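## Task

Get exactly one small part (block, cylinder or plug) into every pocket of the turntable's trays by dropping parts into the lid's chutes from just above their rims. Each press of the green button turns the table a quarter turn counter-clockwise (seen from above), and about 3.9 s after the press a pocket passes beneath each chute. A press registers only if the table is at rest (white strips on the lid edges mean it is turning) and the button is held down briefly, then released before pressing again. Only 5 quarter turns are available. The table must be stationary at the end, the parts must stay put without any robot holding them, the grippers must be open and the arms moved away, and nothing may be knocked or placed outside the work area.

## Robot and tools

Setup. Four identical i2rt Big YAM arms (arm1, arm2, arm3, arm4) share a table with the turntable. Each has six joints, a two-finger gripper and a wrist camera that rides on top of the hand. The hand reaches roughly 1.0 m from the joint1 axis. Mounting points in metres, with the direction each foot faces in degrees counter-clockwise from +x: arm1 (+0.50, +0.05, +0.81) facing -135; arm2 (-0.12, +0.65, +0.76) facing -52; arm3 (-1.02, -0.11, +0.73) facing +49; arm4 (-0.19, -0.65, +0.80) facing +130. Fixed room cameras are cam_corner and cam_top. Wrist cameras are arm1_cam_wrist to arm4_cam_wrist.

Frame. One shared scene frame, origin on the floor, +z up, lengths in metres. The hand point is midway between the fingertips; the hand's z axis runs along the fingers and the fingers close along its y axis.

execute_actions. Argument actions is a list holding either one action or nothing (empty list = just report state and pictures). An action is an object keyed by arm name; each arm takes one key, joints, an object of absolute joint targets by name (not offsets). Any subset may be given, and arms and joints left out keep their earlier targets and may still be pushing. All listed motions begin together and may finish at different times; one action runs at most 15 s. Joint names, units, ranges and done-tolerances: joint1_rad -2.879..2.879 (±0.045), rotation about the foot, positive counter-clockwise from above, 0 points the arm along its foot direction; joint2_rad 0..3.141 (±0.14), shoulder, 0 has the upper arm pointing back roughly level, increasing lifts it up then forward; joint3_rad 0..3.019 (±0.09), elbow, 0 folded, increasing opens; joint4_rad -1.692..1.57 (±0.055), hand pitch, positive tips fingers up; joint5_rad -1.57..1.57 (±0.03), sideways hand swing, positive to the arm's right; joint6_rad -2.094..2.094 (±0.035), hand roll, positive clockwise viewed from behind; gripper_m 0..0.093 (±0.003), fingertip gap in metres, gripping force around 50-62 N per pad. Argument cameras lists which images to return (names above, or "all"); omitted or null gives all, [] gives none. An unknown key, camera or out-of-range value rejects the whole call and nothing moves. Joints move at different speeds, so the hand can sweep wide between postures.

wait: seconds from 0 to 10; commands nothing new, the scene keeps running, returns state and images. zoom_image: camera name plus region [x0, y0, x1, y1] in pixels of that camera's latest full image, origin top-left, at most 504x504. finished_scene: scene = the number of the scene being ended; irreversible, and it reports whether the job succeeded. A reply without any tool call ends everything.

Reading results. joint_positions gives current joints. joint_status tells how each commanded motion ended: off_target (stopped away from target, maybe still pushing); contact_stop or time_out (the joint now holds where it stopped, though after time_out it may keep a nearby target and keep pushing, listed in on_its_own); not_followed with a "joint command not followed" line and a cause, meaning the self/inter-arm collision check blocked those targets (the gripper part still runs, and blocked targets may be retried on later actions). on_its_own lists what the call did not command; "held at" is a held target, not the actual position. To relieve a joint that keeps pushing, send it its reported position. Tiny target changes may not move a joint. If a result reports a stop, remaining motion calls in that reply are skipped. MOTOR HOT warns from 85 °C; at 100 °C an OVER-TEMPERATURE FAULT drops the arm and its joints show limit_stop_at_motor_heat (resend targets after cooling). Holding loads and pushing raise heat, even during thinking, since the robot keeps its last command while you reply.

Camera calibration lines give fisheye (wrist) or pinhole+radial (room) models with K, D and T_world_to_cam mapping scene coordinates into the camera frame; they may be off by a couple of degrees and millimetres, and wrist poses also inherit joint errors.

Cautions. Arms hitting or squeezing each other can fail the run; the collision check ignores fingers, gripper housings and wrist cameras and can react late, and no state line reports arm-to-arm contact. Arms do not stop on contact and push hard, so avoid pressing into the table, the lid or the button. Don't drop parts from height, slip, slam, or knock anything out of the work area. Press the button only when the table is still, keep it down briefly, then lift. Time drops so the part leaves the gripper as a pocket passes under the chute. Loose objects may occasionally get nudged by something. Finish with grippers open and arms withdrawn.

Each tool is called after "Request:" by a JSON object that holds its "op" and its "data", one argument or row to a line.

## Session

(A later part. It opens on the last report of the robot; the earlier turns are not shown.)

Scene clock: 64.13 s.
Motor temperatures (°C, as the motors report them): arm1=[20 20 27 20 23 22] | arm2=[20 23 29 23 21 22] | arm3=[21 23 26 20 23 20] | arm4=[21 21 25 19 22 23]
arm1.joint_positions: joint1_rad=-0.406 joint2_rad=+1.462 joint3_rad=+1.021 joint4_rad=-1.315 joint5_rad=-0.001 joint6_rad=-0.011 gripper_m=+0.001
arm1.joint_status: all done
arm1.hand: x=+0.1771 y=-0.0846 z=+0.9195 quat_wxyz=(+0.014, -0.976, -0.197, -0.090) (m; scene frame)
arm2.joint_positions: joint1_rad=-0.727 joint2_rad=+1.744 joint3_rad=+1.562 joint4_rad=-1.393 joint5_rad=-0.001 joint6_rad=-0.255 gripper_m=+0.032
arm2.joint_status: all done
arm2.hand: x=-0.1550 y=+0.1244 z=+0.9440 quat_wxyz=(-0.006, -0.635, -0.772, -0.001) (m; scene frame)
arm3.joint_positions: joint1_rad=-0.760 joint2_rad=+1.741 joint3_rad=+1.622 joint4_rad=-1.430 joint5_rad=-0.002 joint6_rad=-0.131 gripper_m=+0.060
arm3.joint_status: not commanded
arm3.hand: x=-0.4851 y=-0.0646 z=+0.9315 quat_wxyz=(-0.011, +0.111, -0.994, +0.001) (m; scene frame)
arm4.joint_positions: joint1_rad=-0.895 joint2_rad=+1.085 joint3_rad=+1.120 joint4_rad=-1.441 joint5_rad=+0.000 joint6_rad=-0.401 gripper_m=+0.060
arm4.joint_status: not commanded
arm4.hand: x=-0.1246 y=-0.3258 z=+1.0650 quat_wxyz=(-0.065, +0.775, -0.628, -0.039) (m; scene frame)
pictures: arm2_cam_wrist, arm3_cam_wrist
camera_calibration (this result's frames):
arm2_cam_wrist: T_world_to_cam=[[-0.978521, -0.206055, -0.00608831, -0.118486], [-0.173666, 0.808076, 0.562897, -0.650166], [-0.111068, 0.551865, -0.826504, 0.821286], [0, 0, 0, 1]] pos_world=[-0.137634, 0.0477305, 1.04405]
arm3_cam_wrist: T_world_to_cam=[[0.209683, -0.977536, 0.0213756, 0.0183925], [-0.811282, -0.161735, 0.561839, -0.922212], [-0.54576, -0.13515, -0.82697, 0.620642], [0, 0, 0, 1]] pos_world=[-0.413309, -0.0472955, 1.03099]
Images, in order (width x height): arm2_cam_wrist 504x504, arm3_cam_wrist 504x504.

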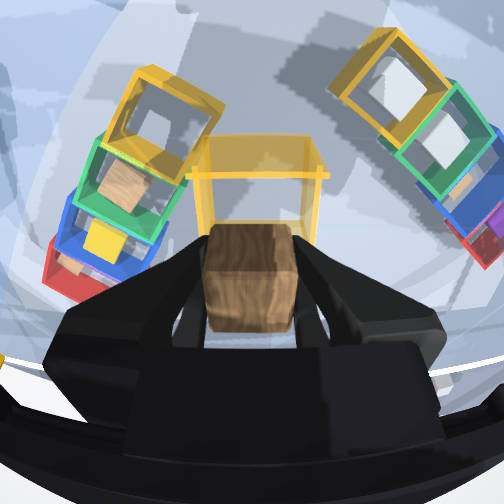

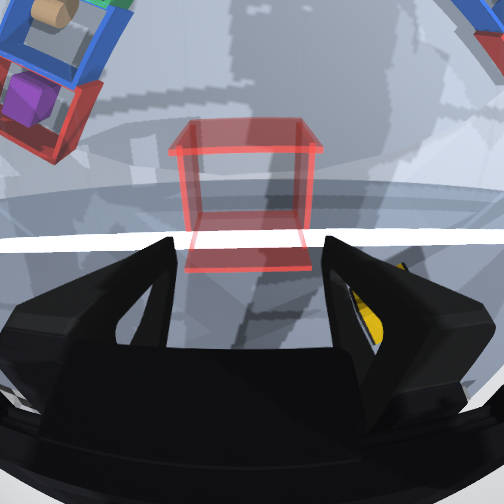

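Request:
{"op": "wait", "data": {
  "seconds": 2.5
}}

Request:
{"op": "execute_actions", "data": {
  "actions": [
    {"arm2":{"joints":{"gripper_m":0.055}},"arm1":{"joints":{"joint2_rad":1.1}},"arm3":{"joints":{"joint2_rad":1.4,"joint4_rad":-1.65}}}
  ],
  "cameras": ["arm2_cam_wrist"]
}}

Scene clock: 66.73 s.
Motor temperatures (°C, as the motors report them): arm1=[20 20 27 20 23 22] | arm2=[20 23 29 23 21 22] | arm3=[21 23 26 20 23 20] | arm4=[21 21 25 19 22 23]
arm1.joint_positions: joint1_rad=-0.406 joint2_rad=+1.462 joint3_rad=+1.021 joint4_rad=-1.315 joint5_rad=-0.001 joint6_rad=-0.011 gripper_m=+0.001
arm1.joint_status: all done
arm1.hand: x=+0.1771 y=-0.0846 z=+0.9195 quat_wxyz=(+0.014, -0.976, -0.197, -0.090) (m; scene frame)
arm2.joint_positions: joint1_rad=-0.727 joint2_rad=+1.744 joint3_rad=+1.562 joint4_rad=-1.393 joint5_rad=-0.001 joint6_rad=-0.255 gripper_m=+0.032
arm2.joint_status: all done
arm2.hand: x=-0.1550 y=+0.1244 z=+0.9440 quat_wxyz=(-0.006, -0.635, -0.772, -0.001) (m; scene frame)
arm3.joint_positions: joint1_rad=-0.760 joint2_rad=+1.741 joint3_rad=+1.622 joint4_rad=-1.430 joint5_rad=-0.002 joint6_rad=-0.131 gripper_m=+0.060
arm3.joint_status: not commanded
arm3.hand: x=-0.4851 y=-0.0646 z=+0.9315 quat_wxyz=(-0.011, +0.111, -0.994, +0.001) (m; scene frame)
arm4.joint_positions: joint1_rad=-0.895 joint2_rad=+1.085 joint3_rad=+1.120 joint4_rad=-1.441 joint5_rad=+0.000 joint6_rad=-0.401 gripper_m=+0.060
arm4.joint_status: not commanded
arm4.hand: x=-0.1246 y=-0.3258 z=+1.0650 quat_wxyz=(-0.065, +0.775, -0.628, -0.039) (m; scene frame)
wait: 2.50 s; at rest by 0.17 s
pictures: arm1_cam_wrist, arm2_cam_wrist, arm3_cam_wrist, arm4_cam_wrist, cam_corner, cam_top
camera_calibration (this result's frames):
arm1_cam_wrist: T_world_to_cam=[[-0.396434, 0.917786, -0.0225758, 0.165619], [0.623112, 0.287047, 0.727555, -0.748773], [0.67422, 0.27436, -0.685678, 0.662745], [0, 0, 0, 1]] pos_world=[0.0853907, -0.118901, 1.00294]
arm2_cam_wrist: T_world_to_cam=[[-0.978521, -0.206055, -0.00608831, -0.118486], [-0.173666, 0.808076, 0.562897, -0.650166], [-0.111068, 0.551865, -0.826504, 0.821286], [0, 0, 0, 1]] pos_world=[-0.137634, 0.0477305, 1.04405]
arm3_cam_wrist: T_world_to_cam=[[0.209683, -0.977536, 0.0213756, 0.0183925], [-0.811282, -0.161735, 0.561839, -0.922212], [-0.54576, -0.13515, -0.82697, 0.620642], [0, 0, 0, 1]] pos_world=[-0.413309, -0.0472955, 1.03099]
arm4_cam_wrist: T_world_to_cam=[[0.979337, 0.196411, 0.0481823, 0.133249], [0.152052, -0.872205, 0.464907, -0.754556], [0.133338, -0.447975, -0.884047, 0.936027], [0, 0, 0, 1]] pos_world=[-0.140572, -0.264983, 1.17187]
Images, in order (width x height): arm1_cam_wrist 504x504, arm2_cam_wrist 504x504, arm3_cam_wrist 504x504, arm4_cam_wrist 504x504, cam_corner 896x504, cam_top 896x504.

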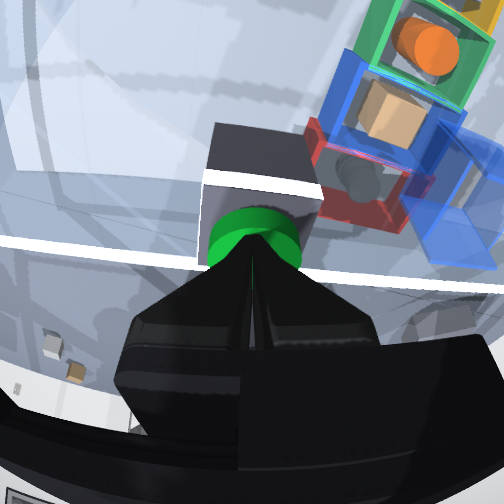

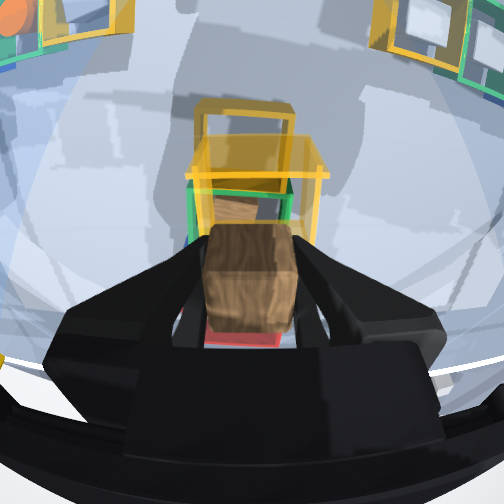

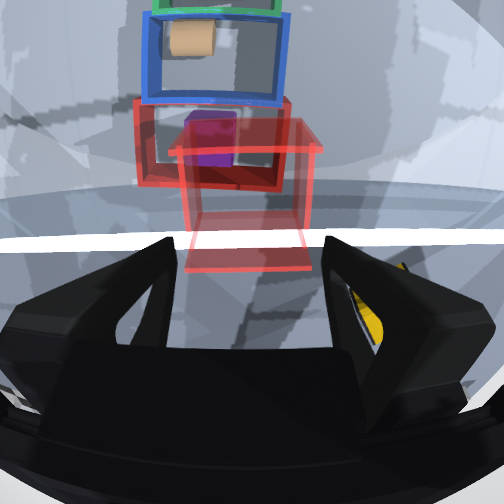

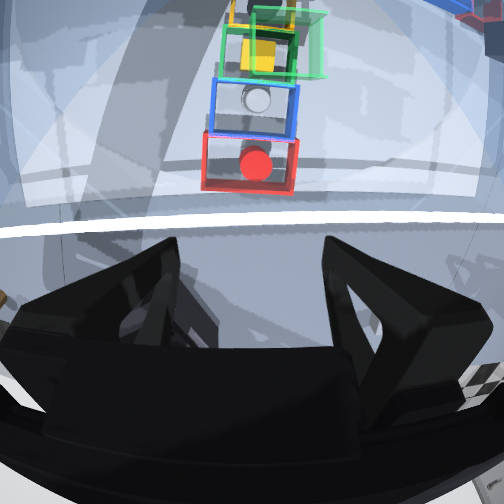

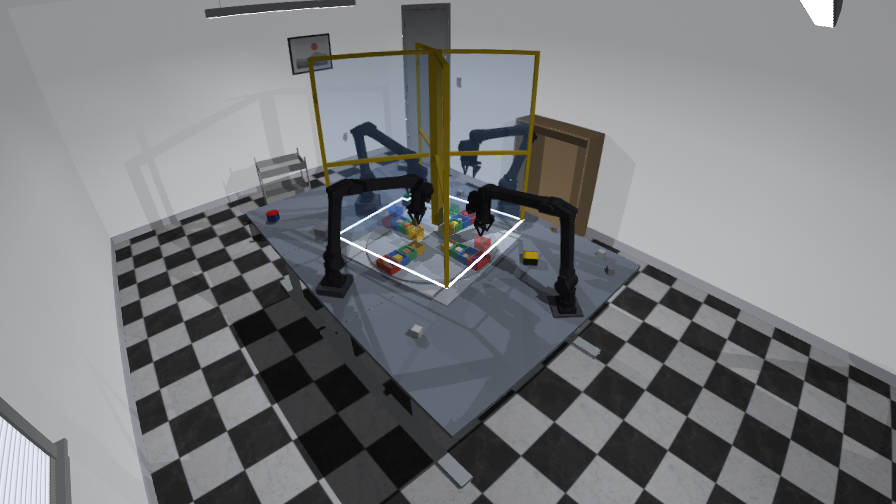

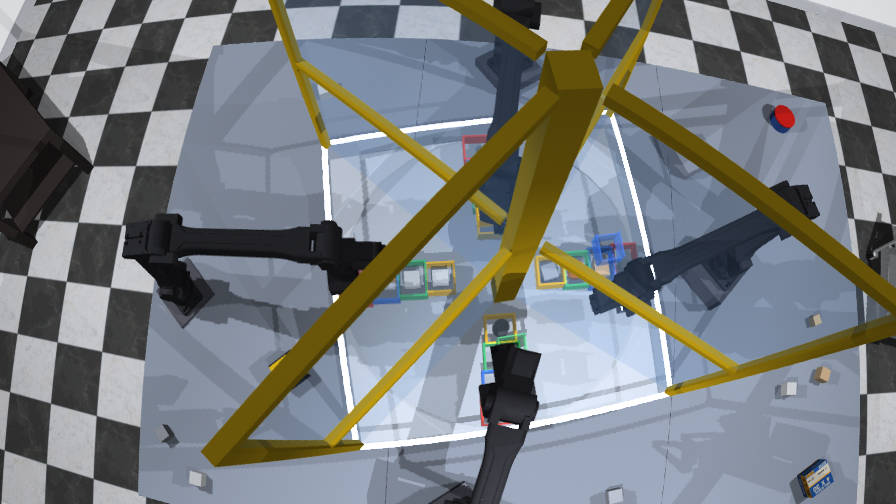

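Scene clock: 68.23 s.
Motor temperatures (°C, as the motors report them): arm1=[20 20 27 20 23 22] | arm2=[20 23 29 23 21 22] | arm3=[21 23 26 20 23 20] | arm4=[21 21 25 19 22 23]
arm1.joint_positions: joint1_rad=-0.406 joint2_rad=+1.094 joint3_rad=+1.005 joint4_rad=-1.315 joint5_rad=-0.001 joint6_rad=-0.011 gripper_m=+0.001
arm1.joint_status: all done
arm1.hand: x=+0.1944 y=-0.0771 z=+1.0314 quat_wxyz=(-0.018, -0.977, -0.197, +0.082) (m; scene frame)
arm2.joint_positions: joint1_rad=-0.727 joint2_rad=+1.744 joint3_rad=+1.562 joint4_rad=-1.393 joint5_rad=-0.001 joint6_rad=-0.255 gripper_m=+0.055
arm2.joint_status: all done
arm2.hand: x=-0.1550 y=+0.1244 z=+0.9440 quat_wxyz=(-0.006, -0.635, -0.772, -0.001) (m; scene frame)
arm3.joint_positions: joint1_rad=-0.760 joint2_rad=+1.394 joint3_rad=+1.622 joint4_rad=-1.645 joint5_rad=-0.002 joint6_rad=-0.131 gripper_m=+0.060
arm3.joint_status: all done
arm3.hand: x=-0.5905 y=-0.0737 z=+1.0890 quat_wxyz=(-0.077, +0.111, -0.991, +0.002) (m; scene frame)
arm4.joint_positions: joint1_rad=-0.895 joint2_rad=+1.085 joint3_rad=+1.120 joint4_rad=-1.441 joint5_rad=+0.000 joint6_rad=-0.401 gripper_m=+0.060
arm4.joint_status: not commanded
arm4.hand: x=-0.1246 y=-0.3258 z=+1.0650 quat_wxyz=(-0.065, +0.775, -0.628, -0.039) (m; scene frame)
pictures: arm2_cam_wrist
camera_calibration (this result's frames):
arm2_cam_wrist: T_world_to_cam=[[-0.978521, -0.206055, -0.00608831, -0.118486], [-0.173666, 0.808076, 0.562897, -0.650166], [-0.111068, 0.551865, -0.826504, 0.821286], [0, 0, 0, 1]] pos_world=[-0.137634, 0.0477305, 1.04405]
Images, in order (width x height): arm2_cam_wrist 504x504.

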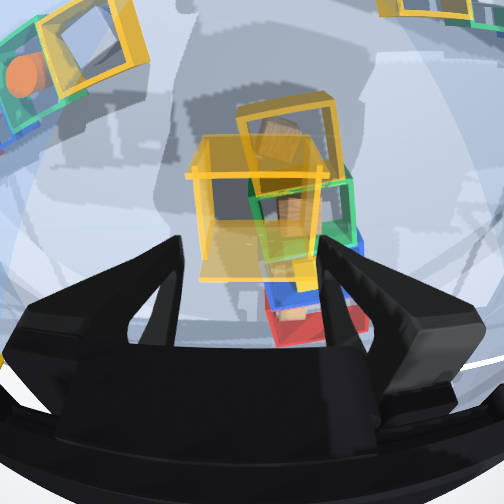

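In. Move arm2 clear and wait for the table to stop.

Request:
{"op": "execute_actions", "data": {
  "actions": [
    {"arm2":{"joints":{"joint2_rad":1.45,"joint4_rad":-1.6}}}
  ],
  "cameras": []
}}

Request:
{"op": "wait", "data": {
  "seconds": 2.6
}}

Scene clock: 69.60 s.
Motor temperatures (°C, as the motors report them): arm1=[20 20 27 20 23 22] | arm2=[20 23 29 23 21 22] | arm3=[21 23 26 20 23 20] | arm4=[21 21 25 19 22 23]
arm1.joint_positions: joint1_rad=-0.406 joint2_rad=+1.094 joint3_rad=+1.005 joint4_rad=-1.315 joint5_rad=-0.001 joint6_rad=-0.011 gripper_m=+0.001
arm1.joint_status: not commanded
arm1.hand: x=+0.1944 y=-0.0771 z=+1.0314 quat_wxyz=(-0.018, -0.977, -0.197, +0.082) (m; scene frame)
arm2.joint_positions: joint1_rad=-0.727 joint2_rad=+1.441 joint3_rad=+1.562 joint4_rad=-1.593 joint5_rad=-0.001 joint6_rad=-0.255 gripper_m=+0.055
arm2.joint_status: all done
arm2.hand: x=-0.1511 y=+0.2106 z=+1.0827 quat_wxyz=(-0.037, -0.635, -0.771, +0.041) (m; scene frame)
arm3.joint_positions: joint1_rad=-0.760 joint2_rad=+1.394 joint3_rad=+1.622 joint4_rad=-1.645 joint5_rad=-0.002 joint6_rad=-0.131 gripper_m=+0.060
arm3.joint_status: not commanded
arm3.hand: x=-0.5905 y=-0.0737 z=+1.0890 quat_wxyz=(-0.077, +0.111, -0.991, +0.002) (m; scene frame)
arm4.joint_positions: joint1_rad=-0.895 joint2_rad=+1.085 joint3_rad=+1.120 joint4_rad=-1.441 joint5_rad=+0.000 joint6_rad=-0.401 gripper_m=+0.060
arm4.joint_status: not commanded
arm4.hand: x=-0.1246 y=-0.3258 z=+1.0650 quat_wxyz=(-0.065, +0.775, -0.628, -0.039) (m; scene frame)
pictures: none
No camera images: the call's "cameras" was empty. Leave "cameras" out to get every camera's image.

Scene clock: 72.20 s.
Motor temperatures (°C, as the motors report them): arm1=[20 20 27 20 23 22] | arm2=[20 23 29 23 21 22] | arm3=[21 23 26 20 23 20] | arm4=[21 21 25 19 22 23]
arm1.joint_positions: joint1_rad=-0.406 joint2_rad=+1.094 joint3_rad=+1.005 joint4_rad=-1.315 joint5_rad=-0.001 joint6_rad=-0.011 gripper_m=+0.001
arm1.joint_status: not commanded
arm1.hand: x=+0.1944 y=-0.0771 z=+1.0314 quat_wxyz=(-0.018, -0.977, -0.197, +0.082) (m; scene frame)
arm2.joint_positions: joint1_rad=-0.727 joint2_rad=+1.441 joint3_rad=+1.562 joint4_rad=-1.593 joint5_rad=-0.001 joint6_rad=-0.255 gripper_m=+0.055
arm2.joint_status: all done
arm2.hand: x=-0.1511 y=+0.2106 z=+1.0827 quat_wxyz=(-0.037, -0.635, -0.771, +0.041) (m; scene frame)
arm3.joint_positions: joint1_rad=-0.760 joint2_rad=+1.394 joint3_rad=+1.622 joint4_rad=-1.645 joint5_rad=-0.002 joint6_rad=-0.131 gripper_m=+0.060
arm3.joint_status: not commanded
arm3.hand: x=-0.5905 y=-0.0737 z=+1.0890 quat_wxyz=(-0.077, +0.111, -0.991, +0.002) (m; scene frame)
arm4.joint_positions: joint1_rad=-0.895 joint2_rad=+1.085 joint3_rad=+1.120 joint4_rad=-1.441 joint5_rad=+0.000 joint6_rad=-0.401 gripper_m=+0.060
arm4.joint_status: not commanded
arm4.hand: x=-0.1246 y=-0.3258 z=+1.0650 quat_wxyz=(-0.065, +0.775, -0.628, -0.039) (m; scene frame)
wait: 2.60 s; at rest by 0.27 s
pictures: arm1_cam_wrist, arm2_cam_wrist, arm3_cam_wrist, arm4_cam_wrist, cam_corner, cam_top
camera_calibration (this result's frames):
arm1_cam_wrist: T_world_to_cam=[[-0.401128, 0.915912, -0.0142184, 0.160225], [0.816716, 0.364628, 0.447237, -0.585677], [0.414814, 0.167787, -0.894303, 0.983089], [0, 0, 0, 1]] pos_world=[0.134804, -0.0981474, 1.14339]
arm2_cam_wrist: T_world_to_cam=[[-0.978693, -0.204194, 0.0215641, -0.126393], [-0.169409, 0.862358, 0.477115, -0.715179], [-0.11602, 0.463296, -0.878576, 0.963003], [0, 0, 0, 1]] pos_world=[-0.133131, 0.144777, 1.19002]
arm3_cam_wrist: T_world_to_cam=[[0.206195, -0.977806, 0.0371232, 0.00896905], [-0.87807, -0.168154, 0.448015, -1.01358], [-0.43183, -0.124975, -0.893255, 0.832368], [0, 0, 0, 1]] pos_world=[-0.532404, -0.0576423, 1.19728]
arm4_cam_wrist: T_world_to_cam=[[0.979337, 0.196411, 0.0481823, 0.133249], [0.152052, -0.872205, 0.464907, -0.754556], [0.133338, -0.447975, -0.884047, 0.936027], [0, 0, 0, 1]] pos_world=[-0.140572, -0.264983, 1.17187]
Images, in order (width x height): arm1_cam_wrist 504x504, arm2_cam_wrist 504x504, arm3_cam_wrist 504x504, arm4_cam_wrist 504x504, cam_corner 896x504, cam_top 896x504.

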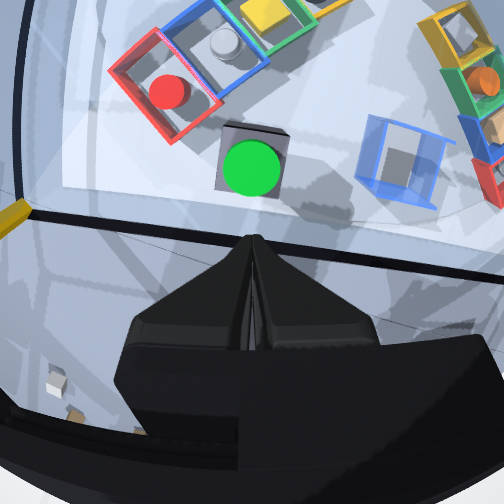

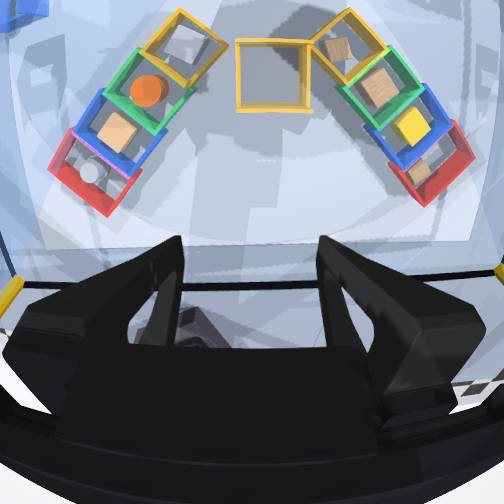

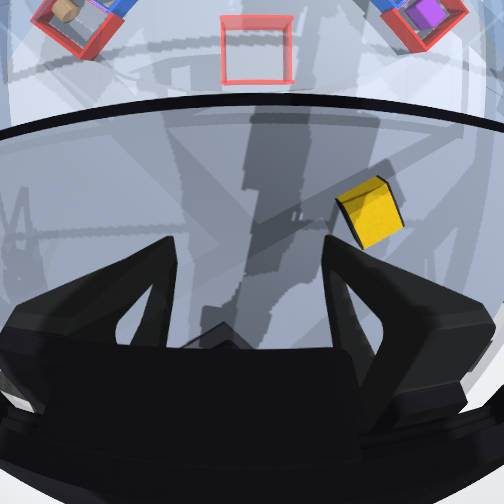

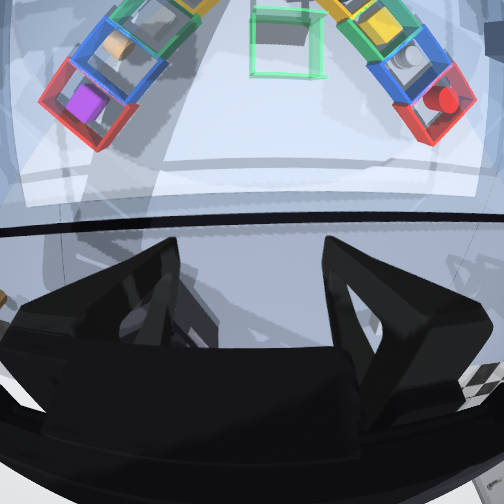

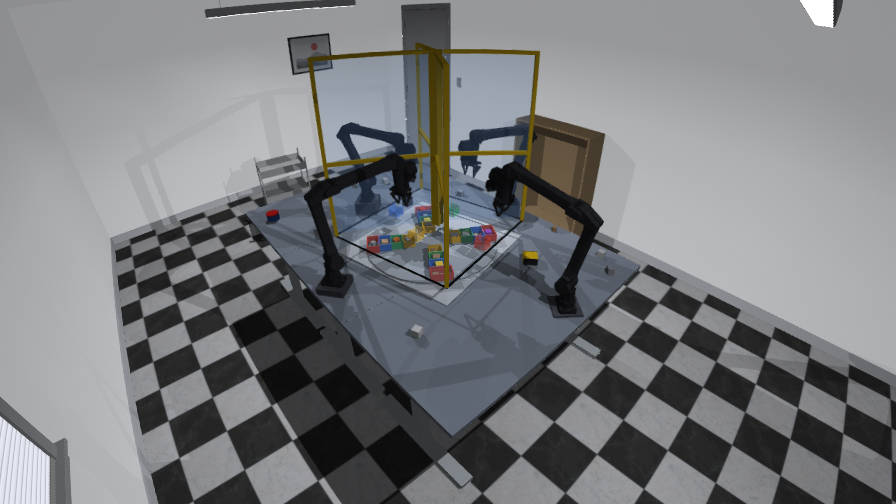

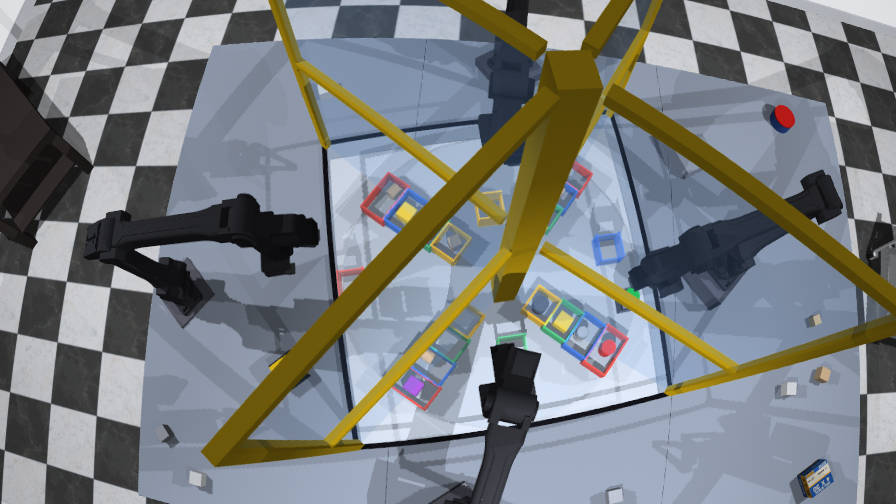

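All 16 pockets filled, table stopped.

Request:
{"op": "finished_scene", "data": {
  "scene": 1
}}

The scene is finished: the task was done.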